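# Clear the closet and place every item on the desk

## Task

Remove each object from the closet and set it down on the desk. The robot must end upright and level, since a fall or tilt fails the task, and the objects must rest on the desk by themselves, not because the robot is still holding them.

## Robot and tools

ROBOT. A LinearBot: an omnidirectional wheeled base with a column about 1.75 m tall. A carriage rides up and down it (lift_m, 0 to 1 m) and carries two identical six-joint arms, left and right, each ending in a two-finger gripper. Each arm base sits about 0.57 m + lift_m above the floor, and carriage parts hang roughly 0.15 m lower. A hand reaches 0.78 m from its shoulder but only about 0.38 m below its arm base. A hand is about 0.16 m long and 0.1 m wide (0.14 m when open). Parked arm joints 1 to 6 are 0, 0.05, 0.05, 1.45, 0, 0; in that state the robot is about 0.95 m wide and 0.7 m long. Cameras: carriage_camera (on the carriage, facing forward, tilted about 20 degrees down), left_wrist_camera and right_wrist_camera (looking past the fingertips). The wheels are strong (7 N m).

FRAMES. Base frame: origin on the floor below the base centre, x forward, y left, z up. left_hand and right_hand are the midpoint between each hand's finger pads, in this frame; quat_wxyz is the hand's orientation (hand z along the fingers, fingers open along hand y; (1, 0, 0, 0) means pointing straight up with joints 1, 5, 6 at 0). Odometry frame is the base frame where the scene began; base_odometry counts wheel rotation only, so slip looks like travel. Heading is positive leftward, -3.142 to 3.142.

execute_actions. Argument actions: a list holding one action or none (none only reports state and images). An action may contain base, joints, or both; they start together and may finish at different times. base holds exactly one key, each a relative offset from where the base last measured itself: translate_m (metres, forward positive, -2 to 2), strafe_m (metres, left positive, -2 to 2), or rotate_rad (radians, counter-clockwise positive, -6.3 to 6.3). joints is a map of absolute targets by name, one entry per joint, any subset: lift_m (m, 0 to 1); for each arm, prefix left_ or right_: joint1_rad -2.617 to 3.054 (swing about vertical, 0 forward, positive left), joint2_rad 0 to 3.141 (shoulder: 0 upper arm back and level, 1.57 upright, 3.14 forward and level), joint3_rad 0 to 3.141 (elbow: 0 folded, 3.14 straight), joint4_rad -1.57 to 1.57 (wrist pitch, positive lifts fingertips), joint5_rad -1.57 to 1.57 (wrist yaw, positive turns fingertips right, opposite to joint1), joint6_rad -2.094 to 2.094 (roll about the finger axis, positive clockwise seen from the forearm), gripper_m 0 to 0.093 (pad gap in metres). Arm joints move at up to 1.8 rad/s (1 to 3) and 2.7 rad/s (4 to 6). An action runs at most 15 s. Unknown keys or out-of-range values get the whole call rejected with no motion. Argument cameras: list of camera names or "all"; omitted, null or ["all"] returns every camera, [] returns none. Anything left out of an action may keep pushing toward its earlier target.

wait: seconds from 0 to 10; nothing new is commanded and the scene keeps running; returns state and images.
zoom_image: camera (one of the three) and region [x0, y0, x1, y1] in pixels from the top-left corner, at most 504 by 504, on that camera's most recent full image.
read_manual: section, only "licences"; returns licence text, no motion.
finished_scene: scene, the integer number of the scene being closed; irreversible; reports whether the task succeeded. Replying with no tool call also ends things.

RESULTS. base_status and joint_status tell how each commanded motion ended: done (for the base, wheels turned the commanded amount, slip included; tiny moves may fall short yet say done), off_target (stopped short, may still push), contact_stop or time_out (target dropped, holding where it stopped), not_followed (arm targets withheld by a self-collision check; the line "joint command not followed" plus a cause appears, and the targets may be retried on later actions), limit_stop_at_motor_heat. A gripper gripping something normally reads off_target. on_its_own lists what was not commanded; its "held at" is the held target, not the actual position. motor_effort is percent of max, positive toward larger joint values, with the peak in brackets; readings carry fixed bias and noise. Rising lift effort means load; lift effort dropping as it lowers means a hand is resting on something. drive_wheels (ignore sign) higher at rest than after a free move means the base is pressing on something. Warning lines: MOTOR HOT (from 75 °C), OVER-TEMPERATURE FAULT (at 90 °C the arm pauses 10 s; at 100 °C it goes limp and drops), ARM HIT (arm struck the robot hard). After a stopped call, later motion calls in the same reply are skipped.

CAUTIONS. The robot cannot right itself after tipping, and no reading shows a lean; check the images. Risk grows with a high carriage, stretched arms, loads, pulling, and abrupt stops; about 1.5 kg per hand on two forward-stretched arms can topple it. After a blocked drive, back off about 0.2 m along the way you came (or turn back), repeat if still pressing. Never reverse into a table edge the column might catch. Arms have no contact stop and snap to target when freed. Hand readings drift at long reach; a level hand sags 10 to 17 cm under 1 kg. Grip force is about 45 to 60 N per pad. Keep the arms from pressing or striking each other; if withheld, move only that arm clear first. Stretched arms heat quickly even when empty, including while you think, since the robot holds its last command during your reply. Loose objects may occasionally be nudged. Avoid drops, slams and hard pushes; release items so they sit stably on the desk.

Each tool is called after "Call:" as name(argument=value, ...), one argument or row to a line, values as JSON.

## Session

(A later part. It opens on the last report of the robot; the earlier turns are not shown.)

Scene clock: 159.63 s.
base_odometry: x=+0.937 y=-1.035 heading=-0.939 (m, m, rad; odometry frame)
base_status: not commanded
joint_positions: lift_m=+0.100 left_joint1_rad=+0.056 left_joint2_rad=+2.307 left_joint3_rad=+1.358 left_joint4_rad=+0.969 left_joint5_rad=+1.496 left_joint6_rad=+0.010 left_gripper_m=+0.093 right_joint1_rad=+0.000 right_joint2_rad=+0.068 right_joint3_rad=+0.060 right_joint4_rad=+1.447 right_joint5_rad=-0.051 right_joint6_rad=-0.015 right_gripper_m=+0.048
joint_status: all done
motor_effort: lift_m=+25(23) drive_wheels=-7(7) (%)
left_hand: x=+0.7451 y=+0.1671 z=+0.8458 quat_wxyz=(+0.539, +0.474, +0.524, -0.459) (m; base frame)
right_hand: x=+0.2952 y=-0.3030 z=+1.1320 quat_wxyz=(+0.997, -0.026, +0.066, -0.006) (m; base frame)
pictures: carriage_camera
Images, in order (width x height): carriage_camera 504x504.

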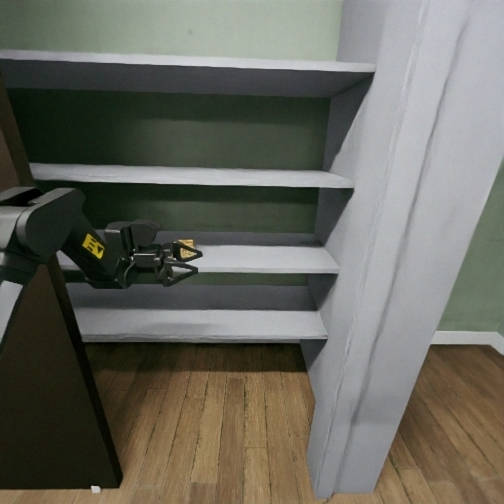

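Call:
execute_actions(
  actions=[
    {"base":{"translate_m":0.27}},
  ],
)

Call:
execute_actions(
  actions=[
    {"joints":{"left_joint1_rad":0.3}},
  ],
)

Scene clock: 163.53 s.
base_odometry: x=+1.096 y=-1.253 heading=-0.940 (m, m, rad; odometry frame)
base_status: done
joint_positions: lift_m=+0.100 left_joint1_rad=+0.055 left_joint2_rad=+2.307 left_joint3_rad=+1.358 left_joint4_rad=+0.969 left_joint5_rad=+1.497 left_joint6_rad=+0.010 left_gripper_m=+0.093 right_joint1_rad=+0.000 right_joint2_rad=+0.068 right_joint3_rad=+0.060 right_joint4_rad=+1.447 right_joint5_rad=-0.051 right_joint6_rad=-0.015 right_gripper_m=+0.048
joint_status: not commanded
motor_effort: lift_m=+23(24) drive_wheels=-6(11) (%)
left_hand: x=+0.7449 y=+0.1669 z=+0.8458 quat_wxyz=(+0.539, +0.474, +0.524, -0.459) (m; base frame)
right_hand: x=+0.2951 y=-0.3030 z=+1.1320 quat_wxyz=(+0.997, -0.026, +0.066, -0.006) (m; base frame)
pictures: carriage_camera, left_wrist_camera, right_wrist_camera
Images, in order (width x height): carriage_camera 504x504, left_wrist_camera 504x504, right_wrist_camera 504x504.

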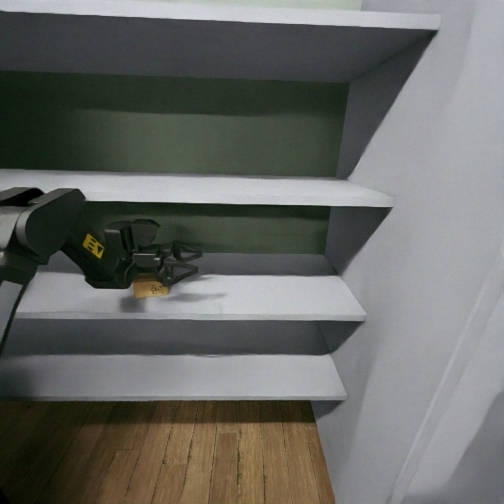

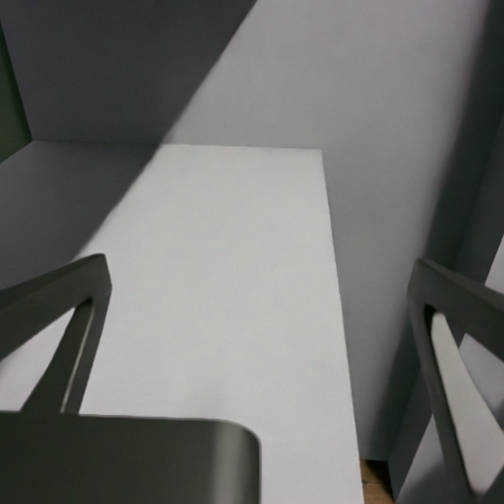

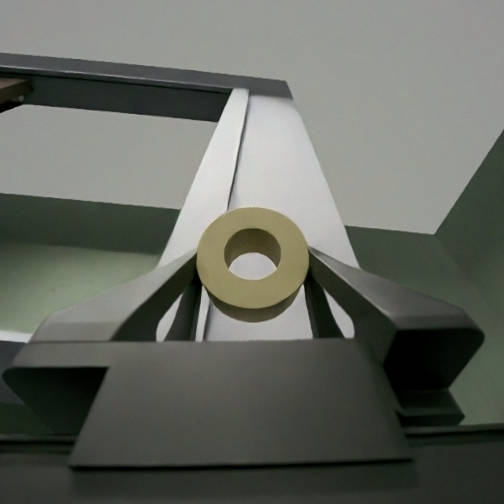

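Scene clock: 164.53 s.
base_odometry: x=+1.096 y=-1.253 heading=-0.940 (m, m, rad; odometry frame)
base_status: not commanded
joint_positions: lift_m=+0.100 left_joint1_rad=+0.307 left_joint2_rad=+2.307 left_joint3_rad=+1.358 left_joint4_rad=+0.969 left_joint5_rad=+1.497 left_joint6_rad=+0.010 left_gripper_m=+0.093 right_joint1_rad=+0.000 right_joint2_rad=+0.068 right_joint3_rad=+0.060 right_joint4_rad=+1.447 right_joint5_rad=-0.051 right_joint6_rad=-0.015 right_gripper_m=+0.048
joint_status: all done
motor_effort: lift_m=+26(25) drive_wheels=-5(6) (%)
left_hand: x=+0.7657 y=+0.2921 z=+0.8458 quat_wxyz=(+0.592, +0.405, +0.579, -0.388) (m; base frame)
right_hand: x=+0.2951 y=-0.3030 z=+1.1320 quat_wxyz=(+0.997, -0.026, +0.066, -0.006) (m; base frame)
pictures: carriage_camera, left_wrist_camera, right_wrist_camera
Images, in order (width x height): carriage_camera 504x504, left_wrist_camera 504x504, right_wrist_camera 504x504.

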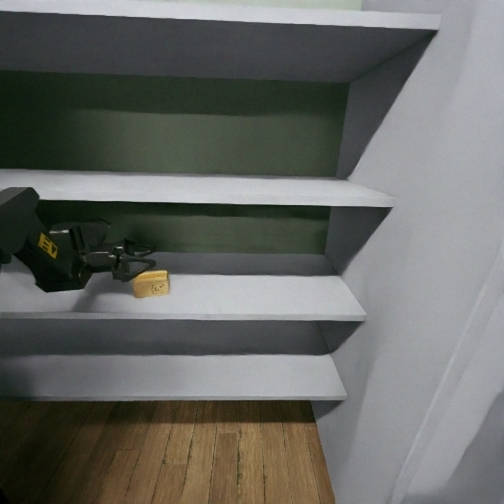

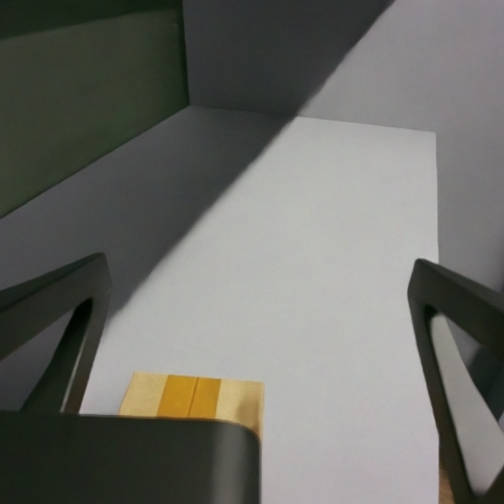

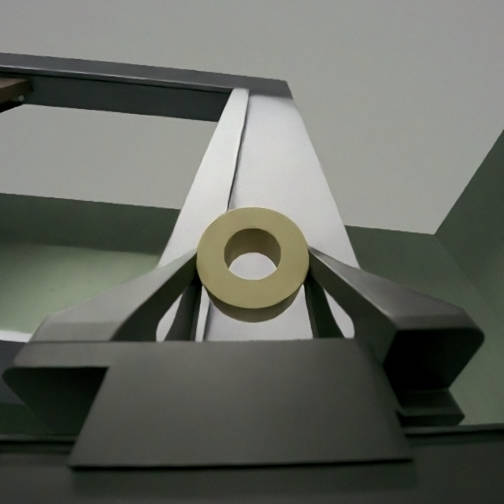

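Call:
execute_actions(
  actions=[
    {"base":{"strafe_m":0.055},"joints":{"lift_m":0.075}},
  ],
  cameras=["carriage_camera","left_wrist_camera"],
)

Scene clock: 167.13 s.
base_odometry: x=+1.141 y=-1.221 heading=-0.940 (m, m, rad; odometry frame)
base_status: done
joint_positions: lift_m=+0.075 left_joint1_rad=+0.304 left_joint2_rad=+2.299 left_joint3_rad=+1.358 left_joint4_rad=+0.965 left_joint5_rad=+1.498 left_joint6_rad=+0.009 left_gripper_m=+0.093 right_joint1_rad=+0.000 right_joint2_rad=+0.068 right_joint3_rad=+0.060 right_joint4_rad=+1.447 right_joint5_rad=-0.050 right_joint6_rad=-0.015 right_gripper_m=+0.048
joint_status: all done
motor_effort: lift_m=+22(25) drive_wheels=-3(11) (%)
left_hand: x=+0.7652 y=+0.2902 z=+0.8243 quat_wxyz=(+0.592, +0.407, +0.577, -0.388) (m; base frame)
right_hand: x=+0.2951 y=-0.3032 z=+1.1071 quat_wxyz=(+0.997, -0.026, +0.066, -0.006) (m; base frame)
pictures: carriage_camera, left_wrist_camera
Images, in order (width x height): carriage_camera 504x504, left_wrist_camera 504x504.

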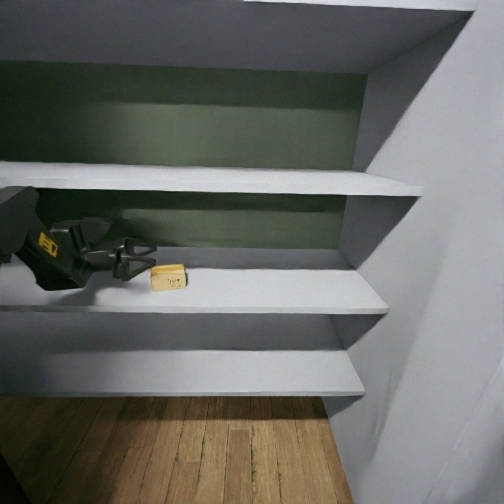

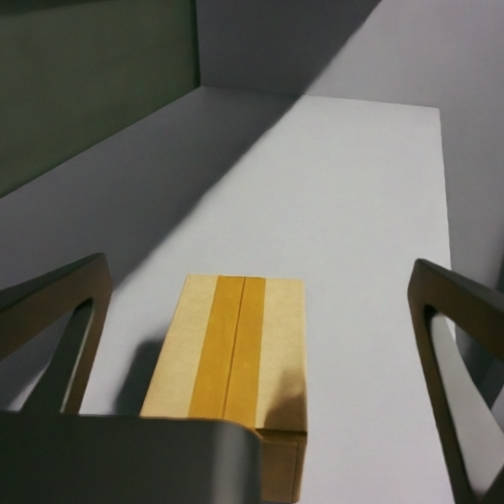

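Call:
execute_actions(
  actions=[
    {"base":{"translate_m":0.012},"joints":{"lift_m":0.04}},
  ],
  cameras=["carriage_camera","left_wrist_camera"],
)

Scene clock: 171.10 s.
base_odometry: x=+1.148 y=-1.230 heading=-0.940 (m, m, rad; odometry frame)
base_status: done
joint_positions: lift_m=+0.040 left_joint1_rad=+0.304 left_joint2_rad=+2.294 left_joint3_rad=+1.358 left_joint4_rad=+0.964 left_joint5_rad=+1.499 left_joint6_rad=+0.009 left_gripper_m=+0.093 right_joint1_rad=+0.000 right_joint2_rad=+0.068 right_joint3_rad=+0.060 right_joint4_rad=+1.447 right_joint5_rad=-0.050 right_joint6_rad=-0.015 right_gripper_m=+0.048
joint_status: all done
motor_effort: lift_m=+22(26) drive_wheels=+2(5) (%)
left_hand: x=+0.7650 y=+0.2902 z=+0.7911 quat_wxyz=(+0.592, +0.408, +0.576, -0.387) (m; base frame)
right_hand: x=+0.2951 y=-0.3032 z=+1.0721 quat_wxyz=(+0.997, -0.026, +0.066, -0.006) (m; base frame)
pictures: carriage_camera, left_wrist_camera
Images, in order (width x height): carriage_camera 504x504, left_wrist_camera 504x504.

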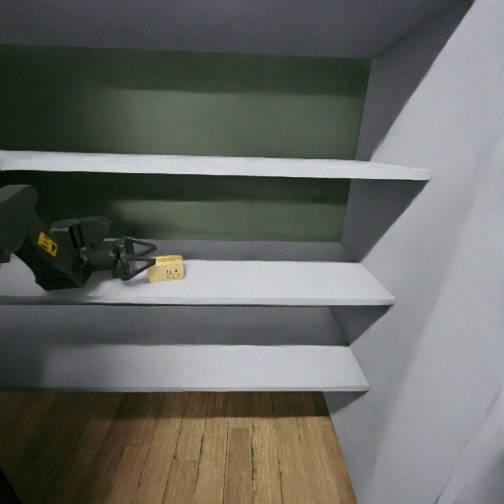

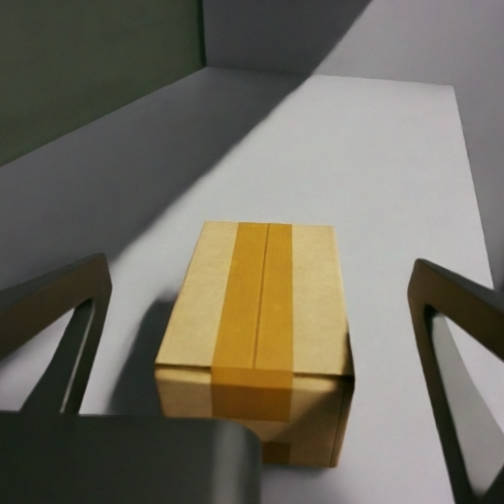

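Call:
execute_actions(
  actions=[
    {"joints":{"lift_m":0.012}},
  ],
  cameras=["left_wrist_camera"],
)

Call:
execute_actions(
  actions=[
    {"base":{"strafe_m":-0.035}},
  ],
  cameras=["carriage_camera","left_wrist_camera"],
)

Scene clock: 172.73 s.
base_odometry: x=+1.148 y=-1.230 heading=-0.940 (m, m, rad; odometry frame)
base_status: not commanded
joint_positions: lift_m=+0.012 left_joint1_rad=+0.304 left_joint2_rad=+2.296 left_joint3_rad=+1.358 left_joint4_rad=+0.964 left_joint5_rad=+1.499 left_joint6_rad=+0.009 left_gripper_m=+0.093 right_joint1_rad=+0.000 right_joint2_rad=+0.068 right_joint3_rad=+0.059 right_joint4_rad=+1.447 right_joint5_rad=-0.050 right_joint6_rad=-0.015 right_gripper_m=+0.048
joint_status: all done
motor_effort: lift_m=+25(23) drive_wheels=+2(2) (%)
left_hand: x=+0.7650 y=+0.2901 z=+0.7623 quat_wxyz=(+0.592, +0.408, +0.577, -0.388) (m; base frame)
right_hand: x=+0.2954 y=-0.3032 z=+1.0438 quat_wxyz=(+0.997, -0.026, +0.066, -0.006) (m; base frame)
pictures: left_wrist_camera
Images, in order (width x height): left_wrist_camera 504x504.

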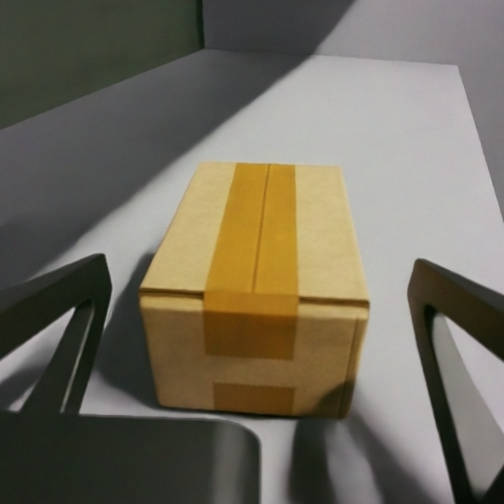

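Scene clock: 173.77 s.
base_odometry: x=+1.120 y=-1.251 heading=-0.939 (m, m, rad; odometry frame)
base_status: done
joint_positions: lift_m=+0.012 left_joint1_rad=+0.304 left_joint2_rad=+2.296 left_joint3_rad=+1.358 left_joint4_rad=+0.964 left_joint5_rad=+1.499 left_joint6_rad=+0.009 left_gripper_m=+0.093 right_joint1_rad=+0.000 right_joint2_rad=+0.068 right_joint3_rad=+0.059 right_joint4_rad=+1.447 right_joint5_rad=-0.050 right_joint6_rad=-0.015 right_gripper_m=+0.048
joint_status: not commanded
motor_effort: lift_m=+21(22) drive_wheels=+2(15) (%)
left_hand: x=+0.7650 y=+0.2901 z=+0.7623 quat_wxyz=(+0.592, +0.408, +0.577, -0.388) (m; base frame)
right_hand: x=+0.2954 y=-0.3032 z=+1.0438 quat_wxyz=(+0.997, -0.026, +0.066, -0.006) (m; base frame)
pictures: carriage_camera, left_wrist_camera
Images, in order (width x height): carriage_camera 504x504, left_wrist_camera 504x504.

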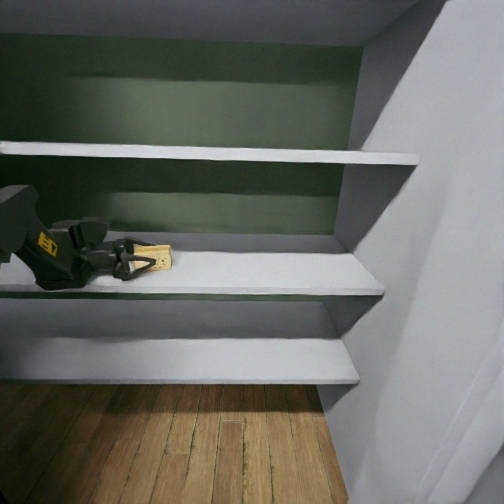

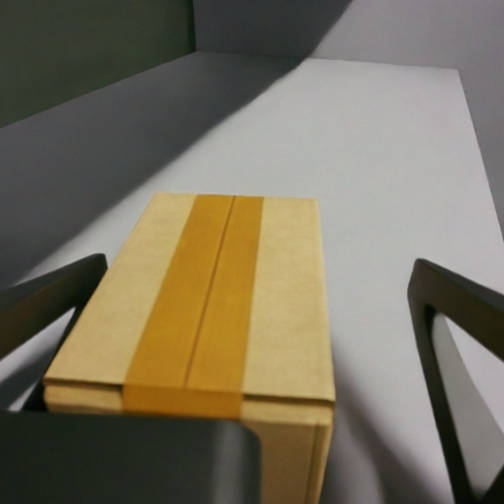

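Call:
execute_actions(
  actions=[
    {"base":{"translate_m":0.012},"joints":{"left_gripper_m":0.03}},
  ],
  cameras=["left_wrist_camera"],
)

Call:
execute_actions(
  actions=[
    {"joints":{"lift_m":0.06,"left_joint1_rad":0.05}},
  ],
  cameras=["carriage_camera","left_wrist_camera"],
)

Scene clock: 175.37 s.
base_odometry: x=+1.127 y=-1.261 heading=-0.940 (m, m, rad; odometry frame)
base_status: done
joint_positions: lift_m=+0.012 left_joint1_rad=+0.304 left_joint2_rad=+2.296 left_joint3_rad=+1.358 left_joint4_rad=+0.964 left_joint5_rad=+1.500 left_joint6_rad=+0.008 left_gripper_m=+0.059 right_joint1_rad=+0.000 right_joint2_rad=+0.068 right_joint3_rad=+0.059 right_joint4_rad=+1.447 right_joint5_rad=-0.050 right_joint6_rad=-0.015 right_gripper_m=+0.048
joint_status: left_gripper_m off_target (ended at +0.059, target +0.030)
motor_effort: lift_m=+26(22) drive_wheels=+2(9) (%)
left_hand: x=+0.7648 y=+0.2901 z=+0.7622 quat_wxyz=(+0.591, +0.408, +0.577, -0.389) (m; base frame)
right_hand: x=+0.2953 y=-0.3032 z=+1.0438 quat_wxyz=(+0.997, -0.026, +0.066, -0.006) (m; base frame)
pictures: left_wrist_camera
Images, in order (width x height): left_wrist_camera 504x504.

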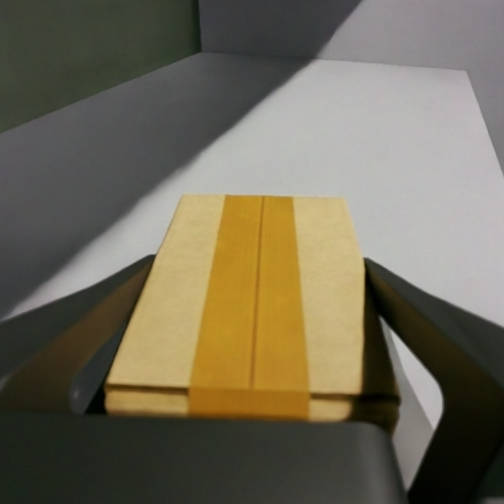

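Scene clock: 176.37 s.
base_odometry: x=+1.127 y=-1.261 heading=-0.940 (m, m, rad; odometry frame)
base_status: not commanded
joint_positions: lift_m=+0.060 left_joint1_rad=+0.043 left_joint2_rad=+2.296 left_joint3_rad=+1.358 left_joint4_rad=+0.962 left_joint5_rad=+1.499 left_joint6_rad=+0.008 left_gripper_m=+0.059 right_joint1_rad=+0.000 right_joint2_rad=+0.068 right_joint3_rad=+0.059 right_joint4_rad=+1.447 right_joint5_rad=-0.050 right_joint6_rad=-0.015 right_gripper_m=+0.048
joint_status: all done
motor_effort: lift_m=+24(30) drive_wheels=-5(6) (%)
left_hand: x=+0.7424 y=+0.1610 z=+0.8103 quat_wxyz=(+0.536, +0.478, +0.520, -0.462) (m; base frame)
right_hand: x=+0.2953 y=-0.3032 z=+1.0919 quat_wxyz=(+0.997, -0.026, +0.066, -0.006) (m; base frame)
pictures: carriage_camera, left_wrist_camera
Images, in order (width x height): carriage_camera 504x504, left_wrist_camera 504x504.

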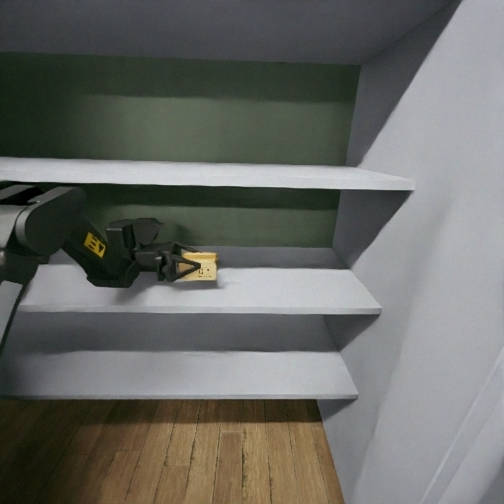

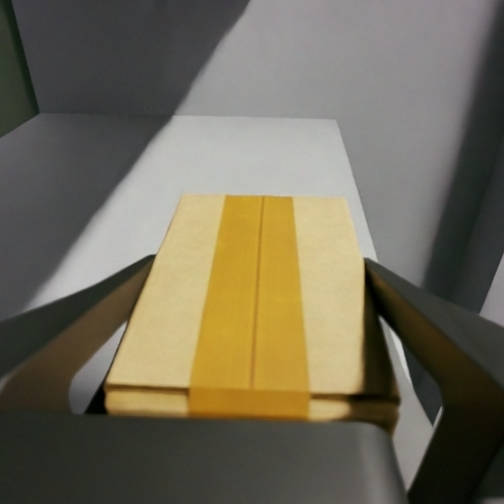

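Call:
execute_actions(
  actions=[
    {"base":{"translate_m":-0.7}},
  ],
  cameras=[],
)

Call:
execute_actions(
  actions=[
    {"base":{"rotate_rad":2.4},"joints":{"left_joint2_rad":1.2,"left_joint3_rad":0.6,"left_joint4_rad":0.62,"lift_m":0.25}},
  ],
  cameras=["carriage_camera"],
)

Scene clock: 180.97 s.
base_odometry: x=+0.714 y=-0.695 heading=-0.940 (m, m, rad; odometry frame)
base_status: done
joint_positions: lift_m=+0.060 left_joint1_rad=+0.043 left_joint2_rad=+2.296 left_joint3_rad=+1.358 left_joint4_rad=+0.962 left_joint5_rad=+1.498 left_joint6_rad=+0.008 left_gripper_m=+0.059 right_joint1_rad=+0.000 right_joint2_rad=+0.068 right_joint3_rad=+0.059 right_joint4_rad=+1.448 right_joint5_rad=-0.050 right_joint6_rad=-0.015 right_gripper_m=+0.048
joint_status: not commanded
motor_effort: lift_m=+25(22) drive_wheels=-3(11) (%)
left_hand: x=+0.7425 y=+0.1610 z=+0.8103 quat_wxyz=(+0.536, +0.478, +0.520, -0.462) (m; base frame)
right_hand: x=+0.2952 y=-0.3032 z=+1.0919 quat_wxyz=(+0.997, -0.026, +0.066, -0.006) (m; base frame)
pictures: none
No camera images: the call's "cameras" was empty. Leave "cameras" out to get every camera's image.

Scene clock: 184.73 s.
base_odometry: x=+0.714 y=-0.695 heading=+1.460 (m, m, rad; odometry frame)
base_status: done
joint_positions: lift_m=+0.250 left_joint1_rad=+0.043 left_joint2_rad=+1.217 left_joint3_rad=+0.628 left_joint4_rad=+0.629 left_joint5_rad=+1.497 left_joint6_rad=+0.008 left_gripper_m=+0.059 right_joint1_rad=+0.000 right_joint2_rad=+0.068 right_joint3_rad=+0.059 right_joint4_rad=+1.446 right_joint5_rad=-0.049 right_joint6_rad=-0.015 right_gripper_m=+0.048
joint_status: all done
motor_effort: lift_m=+21(27) drive_wheels=+4(12) (%)
left_hand: x=+0.5200 y=+0.1514 z=+1.1274 quat_wxyz=(+0.540, +0.482, +0.516, -0.458) (m; base frame)
right_hand: x=+0.2955 y=-0.3035 z=+1.2819 quat_wxyz=(+0.997, -0.025, +0.066, -0.006) (m; base frame)
pictures: carriage_camera
Images, in order (width x height): carriage_camera 504x504.

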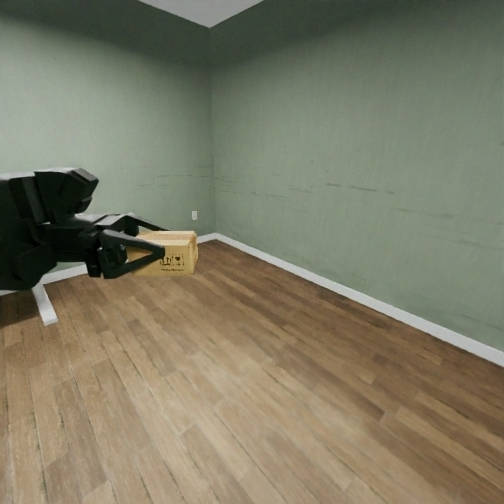

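Call:
execute_actions(
  actions=[
    {"base":{"rotate_rad":0.74},"joints":{"left_joint5_rad":0,"left_joint1_rad":0.2}},
  ],
  cameras=["carriage_camera"],
)

Scene clock: 187.63 s.
base_odometry: x=+0.714 y=-0.695 heading=+2.199 (m, m, rad; odometry frame)
base_status: done
joint_positions: lift_m=+0.250 left_joint1_rad=+0.195 left_joint2_rad=+1.217 left_joint3_rad=+0.628 left_joint4_rad=+0.621 left_joint5_rad=+0.000 left_joint6_rad=+0.008 left_gripper_m=+0.059 right_joint1_rad=+0.000 right_joint2_rad=+0.068 right_joint3_rad=+0.059 right_joint4_rad=+1.446 right_joint5_rad=-0.049 right_joint6_rad=-0.015 right_gripper_m=+0.048
joint_status: all done
motor_effort: lift_m=+21(22) drive_wheels=+3(11) (%)
left_hand: x=+0.6643 y=+0.3915 z=+1.1317 quat_wxyz=(+0.714, -0.065, +0.693, +0.072) (m; base frame)
right_hand: x=+0.2955 y=-0.3035 z=+1.2819 quat_wxyz=(+0.997, -0.025, +0.066, -0.006) (m; base frame)
pictures: carriage_camera
Images, in order (width x height): carriage_camera 504x504.

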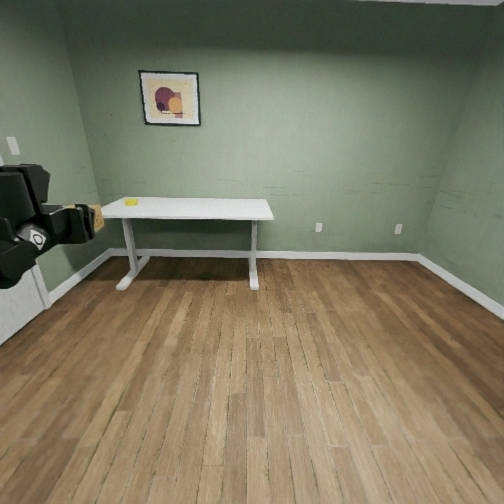

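Call:
execute_actions(
  actions=[
    {"base":{"translate_m":1.5},"joints":{"left_joint1_rad":0,"left_joint2_rad":2.3,"left_joint3_rad":1.36,"left_joint4_rad":0.96,"right_joint2_rad":1.75,"right_joint3_rad":1.0,"right_joint4_rad":0.25,"lift_m":0.16}},
  ],
  cameras=[],
)

Call:
execute_actions(
  actions=[
    {"base":{"strafe_m":0.5}},
  ],
)

Scene clock: 194.70 s.
base_odometry: x=-0.170 y=+0.517 heading=+2.200 (m, m, rad; odometry frame)
base_status: done
joint_positions: lift_m=+0.160 left_joint1_rad=+0.001 left_joint2_rad=+2.304 left_joint3_rad=+1.334 left_joint4_rad=+0.937 left_joint5_rad=+0.001 left_joint6_rad=+0.008 left_gripper_m=+0.059 right_joint1_rad=+0.000 right_joint2_rad=+1.735 right_joint3_rad=+0.996 right_joint4_rad=+0.250 right_joint5_rad=-0.049 right_joint6_rad=-0.015 right_gripper_m=+0.048
joint_status: all done
motor_effort: lift_m=+26(25) drive_wheels=-7(19) (%)
left_hand: x=+0.8912 y=+0.3123 z=+0.8924 quat_wxyz=(+0.695, +0.003, +0.719, +0.003) (m; base frame)
right_hand: x=+0.7624 y=-0.3033 z=+0.8970 quat_wxyz=(+0.515, -0.019, +0.857, +0.017) (m; base frame)
pictures: none
No camera images: the call's "cameras" was empty. Leave "cameras" out to get every camera's image.

Scene clock: 197.80 s.
base_odometry: x=-0.574 y=+0.223 heading=+2.200 (m, m, rad; odometry frame)
base_status: done
joint_positions: lift_m=+0.160 left_joint1_rad=+0.002 left_joint2_rad=+2.304 left_joint3_rad=+1.334 left_joint4_rad=+0.937 left_joint5_rad=+0.001 left_joint6_rad=+0.008 left_gripper_m=+0.059 right_joint1_rad=+0.000 right_joint2_rad=+1.735 right_joint3_rad=+0.996 right_joint4_rad=+0.251 right_joint5_rad=-0.049 right_joint6_rad=-0.015 right_gripper_m=+0.048
joint_status: not commanded
motor_effort: lift_m=+28(25) drive_wheels=-3(11) (%)
left_hand: x=+0.8912 y=+0.3128 z=+0.8925 quat_wxyz=(+0.695, +0.002, +0.719, +0.003) (m; base frame)
right_hand: x=+0.7624 y=-0.3032 z=+0.8971 quat_wxyz=(+0.515, -0.019, +0.857, +0.017) (m; base frame)
pictures: carriage_camera, left_wrist_camera, right_wrist_camera
Images, in order (width x height): carriage_camera 504x504, left_wrist_camera 504x504, right_wrist_camera 504x504.

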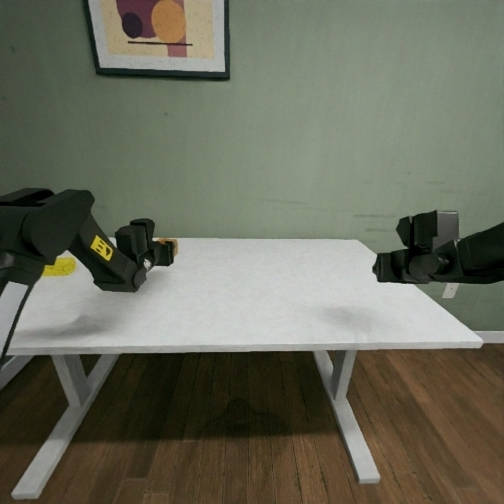

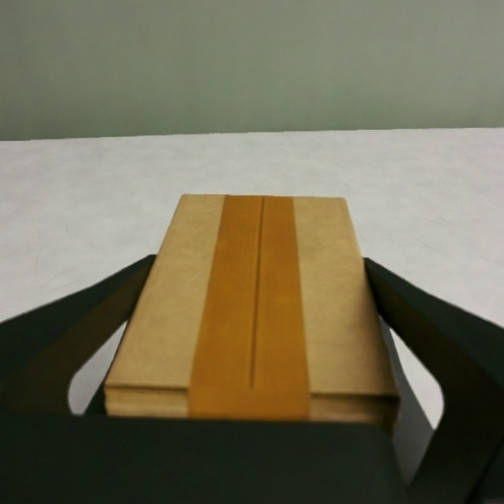

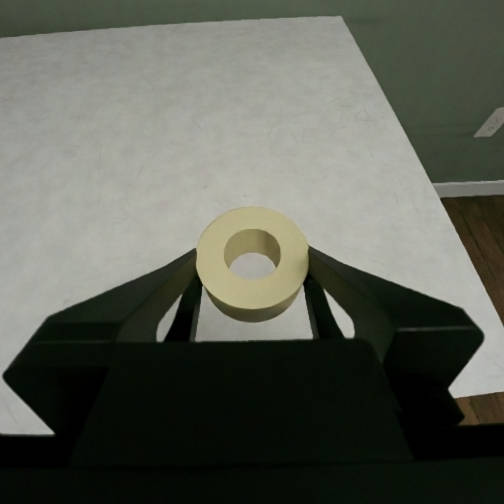

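Call:
execute_actions(
  actions=[
    {"base":{"translate_m":0.1},"joints":{"lift_m":0.09}},
  ],
)

Call:
execute_actions(
  actions=[
    {"joints":{"lift_m":0.07}},
  ],
  cameras=["carriage_camera"],
)

Scene clock: 200.67 s.
base_odometry: x=-0.633 y=+0.303 heading=+2.200 (m, m, rad; odometry frame)
base_status: done
joint_positions: lift_m=+0.090 left_joint1_rad=+0.002 left_joint2_rad=+2.302 left_joint3_rad=+1.347 left_joint4_rad=+0.939 left_joint5_rad=+0.001 left_joint6_rad=+0.008 left_gripper_m=+0.059 right_joint1_rad=+0.000 right_joint2_rad=+1.737 right_joint3_rad=+0.996 right_joint4_rad=+0.252 right_joint5_rad=-0.049 right_joint6_rad=-0.015 right_gripper_m=+0.048
joint_status: all done
motor_effort: lift_m=+24(26) drive_wheels=-5(10) (%)
left_hand: x=+0.8933 y=+0.3128 z=+0.8300 quat_wxyz=(+0.702, +0.002, +0.713, +0.003) (m; base frame)
right_hand: x=+0.7626 y=-0.3032 z=+0.8267 quat_wxyz=(+0.515, -0.019, +0.857, +0.017) (m; base frame)
pictures: carriage_camera, left_wrist_camera, right_wrist_camera
Images, in order (width x height): carriage_camera 504x504, left_wrist_camera 504x504, right_wrist_camera 504x504.

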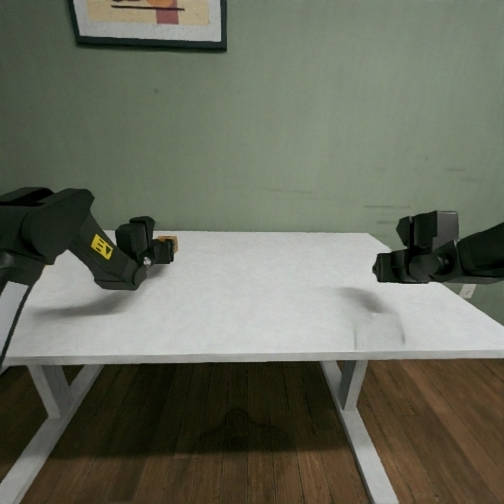

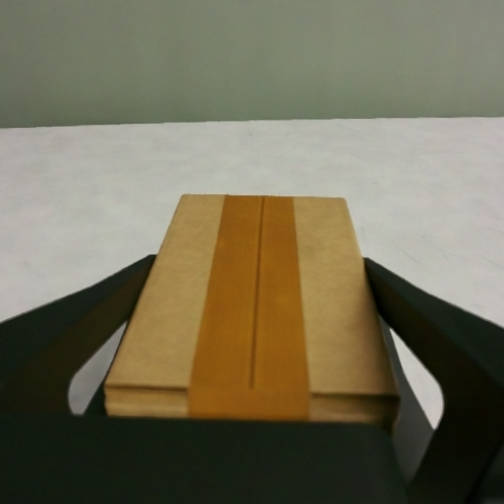

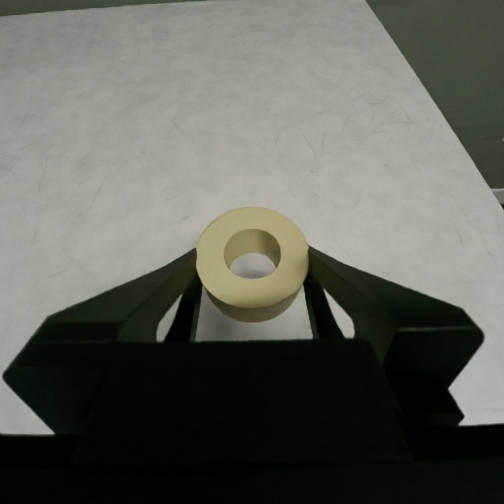

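Scene clock: 201.33 s.
base_odometry: x=-0.633 y=+0.303 heading=+2.200 (m, m, rad; odometry frame)
base_status: not commanded
joint_positions: lift_m=+0.070 left_joint1_rad=+0.002 left_joint2_rad=+2.303 left_joint3_rad=+1.347 left_joint4_rad=+0.943 left_joint5_rad=+0.001 left_joint6_rad=+0.008 left_gripper_m=+0.059 right_joint1_rad=+0.000 right_joint2_rad=+1.740 right_joint3_rad=+0.996 right_joint4_rad=+0.254 right_joint5_rad=-0.049 right_joint6_rad=-0.015 right_gripper_m=+0.048
joint_status: all done
motor_effort: lift_m=+25(25) drive_wheels=+2(6) (%)
left_hand: x=+0.8933 y=+0.3128 z=+0.8102 quat_wxyz=(+0.702, +0.002, +0.712, +0.003) (m; base frame)
right_hand: x=+0.7629 y=-0.3032 z=+0.8054 quat_wxyz=(+0.514, -0.019, +0.857, +0.017) (m; base frame)
pictures: carriage_camera
Images, in order (width x height): carriage_camera 504x504.

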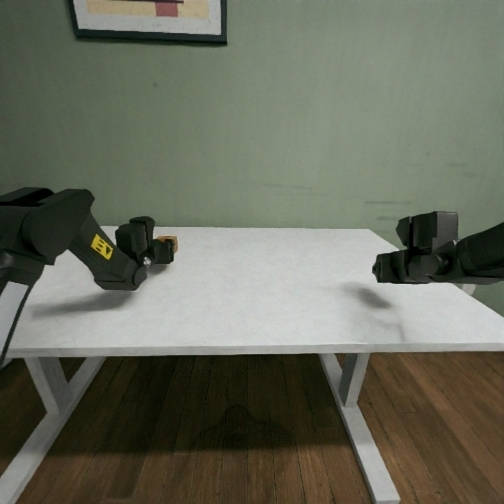

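Call:
execute_actions(
  actions=[
    {"joints":{"lift_m":0.05,"right_joint2_rad":1.8}},
  ],
)

Scene clock: 202.83 s.
base_odometry: x=-0.633 y=+0.303 heading=+2.200 (m, m, rad; odometry frame)
base_status: not commanded
joint_positions: lift_m=+0.050 left_joint1_rad=+0.002 left_joint2_rad=+2.302 left_joint3_rad=+1.347 left_joint4_rad=+0.941 left_joint5_rad=+0.001 left_joint6_rad=+0.008 left_gripper_m=+0.059 right_joint1_rad=+0.000 right_joint2_rad=+1.793 right_joint3_rad=+0.996 right_joint4_rad=+0.252 right_joint5_rad=-0.049 right_joint6_rad=-0.015 right_gripper_m=+0.048
joint_status: all done
motor_effort: lift_m=+27(24) drive_wheels=-5(6) (%)
left_hand: x=+0.8933 y=+0.3128 z=+0.7900 quat_wxyz=(+0.702, +0.002, +0.712, +0.003) (m; base frame)
right_hand: x=+0.7632 y=-0.3032 z=+0.7594 quat_wxyz=(+0.491, -0.019, +0.871, +0.018) (m; base frame)
pictures: carriage_camera, left_wrist_camera, right_wrist_camera
Images, in order (width x height): carriage_camera 504x504, left_wrist_camera 504x504, right_wrist_camera 504x504.

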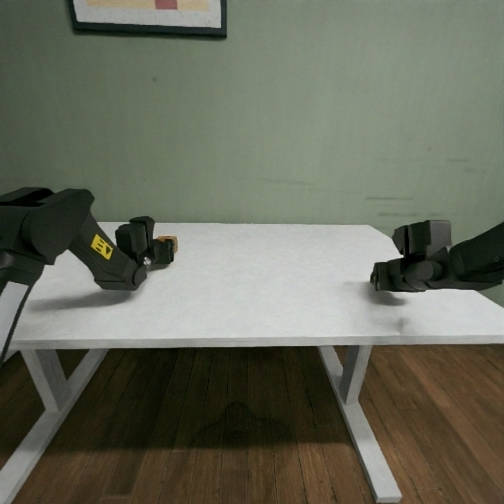

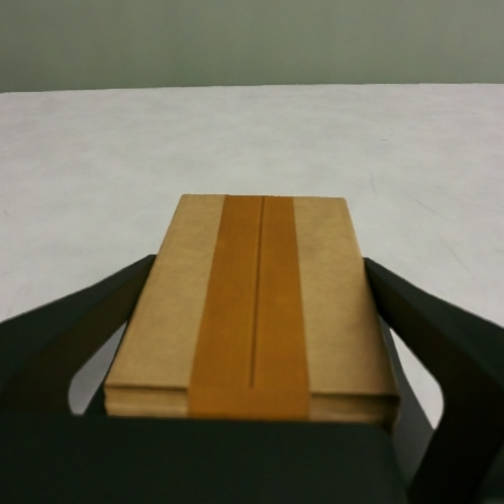

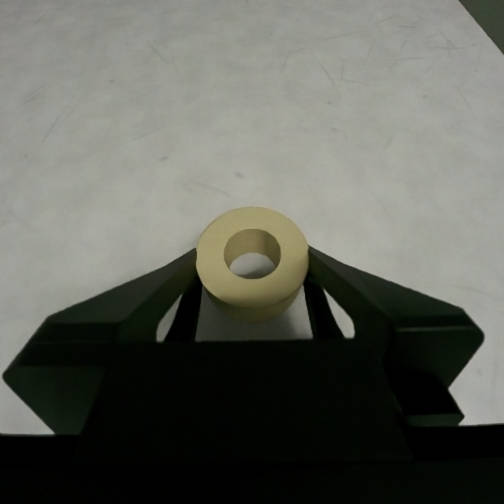

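Call:
execute_actions(
  actions=[
    {"joints":{"lift_m":0.035}},
  ],
  cameras=["carriage_camera"],
)

Scene clock: 204.43 s.
base_odometry: x=-0.633 y=+0.303 heading=+2.200 (m, m, rad; odometry frame)
base_status: not commanded
joint_positions: lift_m=+0.035 left_joint1_rad=+0.002 left_joint2_rad=+2.302 left_joint3_rad=+1.347 left_joint4_rad=+0.954 left_joint5_rad=+0.001 left_joint6_rad=+0.008 left_gripper_m=+0.059 right_joint1_rad=+0.000 right_joint2_rad=+1.793 right_joint3_rad=+0.996 right_joint4_rad=+0.260 right_joint5_rad=-0.049 right_joint6_rad=-0.015 right_gripper_m=+0.048
joint_status: all done
motor_effort: lift_m=+22(23) drive_wheels=+2(7) (%)
left_hand: x=+0.8933 y=+0.3128 z=+0.7787 quat_wxyz=(+0.707, +0.002, +0.707, +0.003) (m; base frame)
right_hand: x=+0.7642 y=-0.3032 z=+0.7460 quat_wxyz=(+0.494, -0.019, +0.869, +0.018) (m; base frame)
pictures: carriage_camera
Images, in order (width x height): carriage_camera 504x504.

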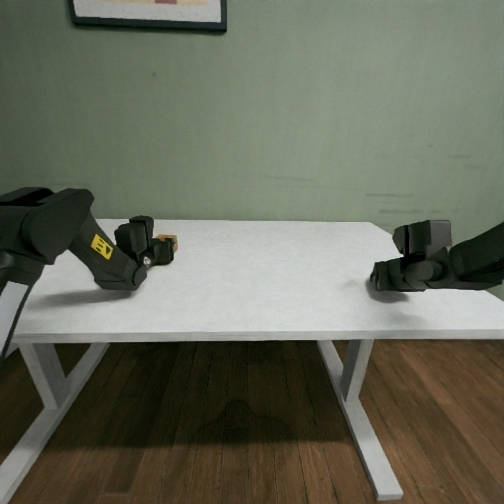

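Both touching.

Call:
execute_actions(
  actions=[
    {"joints":{"lift_m":0.032,"left_gripper_m":0.093,"right_gripper_m":0.093}},
  ],
  cameras=[],
)

Call:
execute_actions(
  actions=[
    {"joints":{"lift_m":0.14}},
  ],
)

Scene clock: 206.17 s.
base_odometry: x=-0.633 y=+0.303 heading=+2.200 (m, m, rad; odometry frame)
base_status: not commanded
joint_positions: lift_m=+0.032 left_joint1_rad=+0.002 left_joint2_rad=+2.302 left_joint3_rad=+1.347 left_joint4_rad=+0.963 left_joint5_rad=+0.001 left_joint6_rad=+0.008 left_gripper_m=+0.093 right_joint1_rad=+0.000 right_joint2_rad=+1.793 right_joint3_rad=+0.996 right_joint4_rad=+0.266 right_joint5_rad=-0.049 right_joint6_rad=-0.015 right_gripper_m=+0.093
joint_status: all done
motor_effort: lift_m=+19(24) drive_wheels=+2(3) (%)
left_hand: x=+0.8933 y=+0.3128 z=+0.7779 quat_wxyz=(+0.710, +0.002, +0.704, +0.003) (m; base frame)
right_hand: x=+0.7650 y=-0.3032 z=+0.7444 quat_wxyz=(+0.497, -0.019, +0.867, +0.018) (m; base frame)
pictures: none
No camera images: the call's "cameras" was empty. Leave "cameras" out to get every camera's image.

Scene clock: 207.13 s.
base_odometry: x=-0.633 y=+0.303 heading=+2.200 (m, m, rad; odometry frame)
base_status: not commanded
joint_positions: lift_m=+0.140 left_joint1_rad=+0.002 left_joint2_rad=+2.296 left_joint3_rad=+1.352 left_joint4_rad=+0.971 left_joint5_rad=+0.001 left_joint6_rad=+0.008 left_gripper_m=+0.093 right_joint1_rad=+0.000 right_joint2_rad=+1.793 right_joint3_rad=+0.996 right_joint4_rad=+0.265 right_joint5_rad=-0.049 right_joint6_rad=-0.015 right_gripper_m=+0.093
joint_status: all done
motor_effort: lift_m=+23(27) drive_wheels=+2(3) (%)
left_hand: x=+0.8939 y=+0.3128 z=+0.8941 quat_wxyz=(+0.717, +0.002, +0.697, +0.003) (m; base frame)
right_hand: x=+0.7649 y=-0.3032 z=+0.8523 quat_wxyz=(+0.496, -0.019, +0.868, +0.018) (m; base frame)
pictures: carriage_camera, left_wrist_camera, right_wrist_camera
Images, in order (width x height): carriage_camera 504x504, left_wrist_camera 504x504, right_wrist_camera 504x504.

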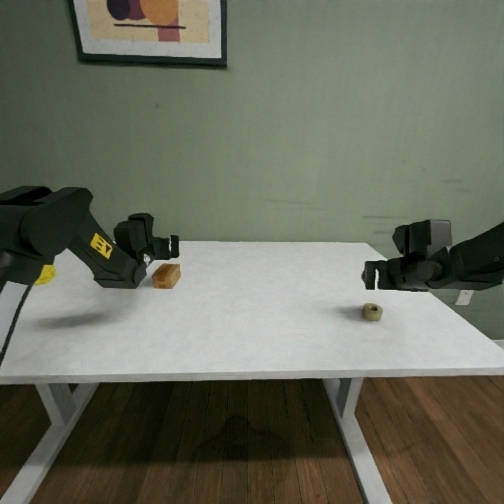

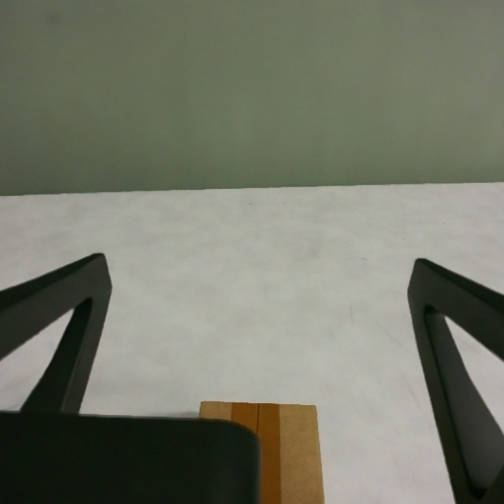

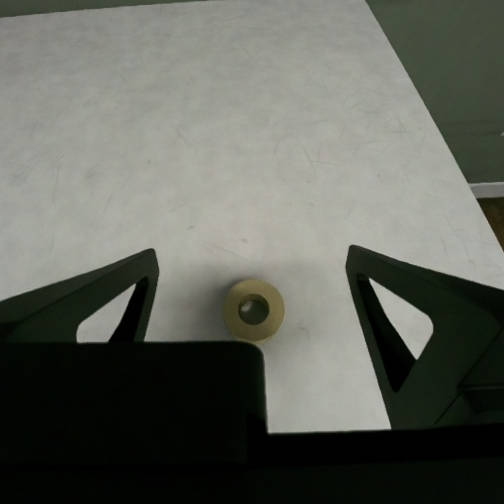

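Call:
finished_scene(
  scene=2,
)

The scene is finished: the task was done.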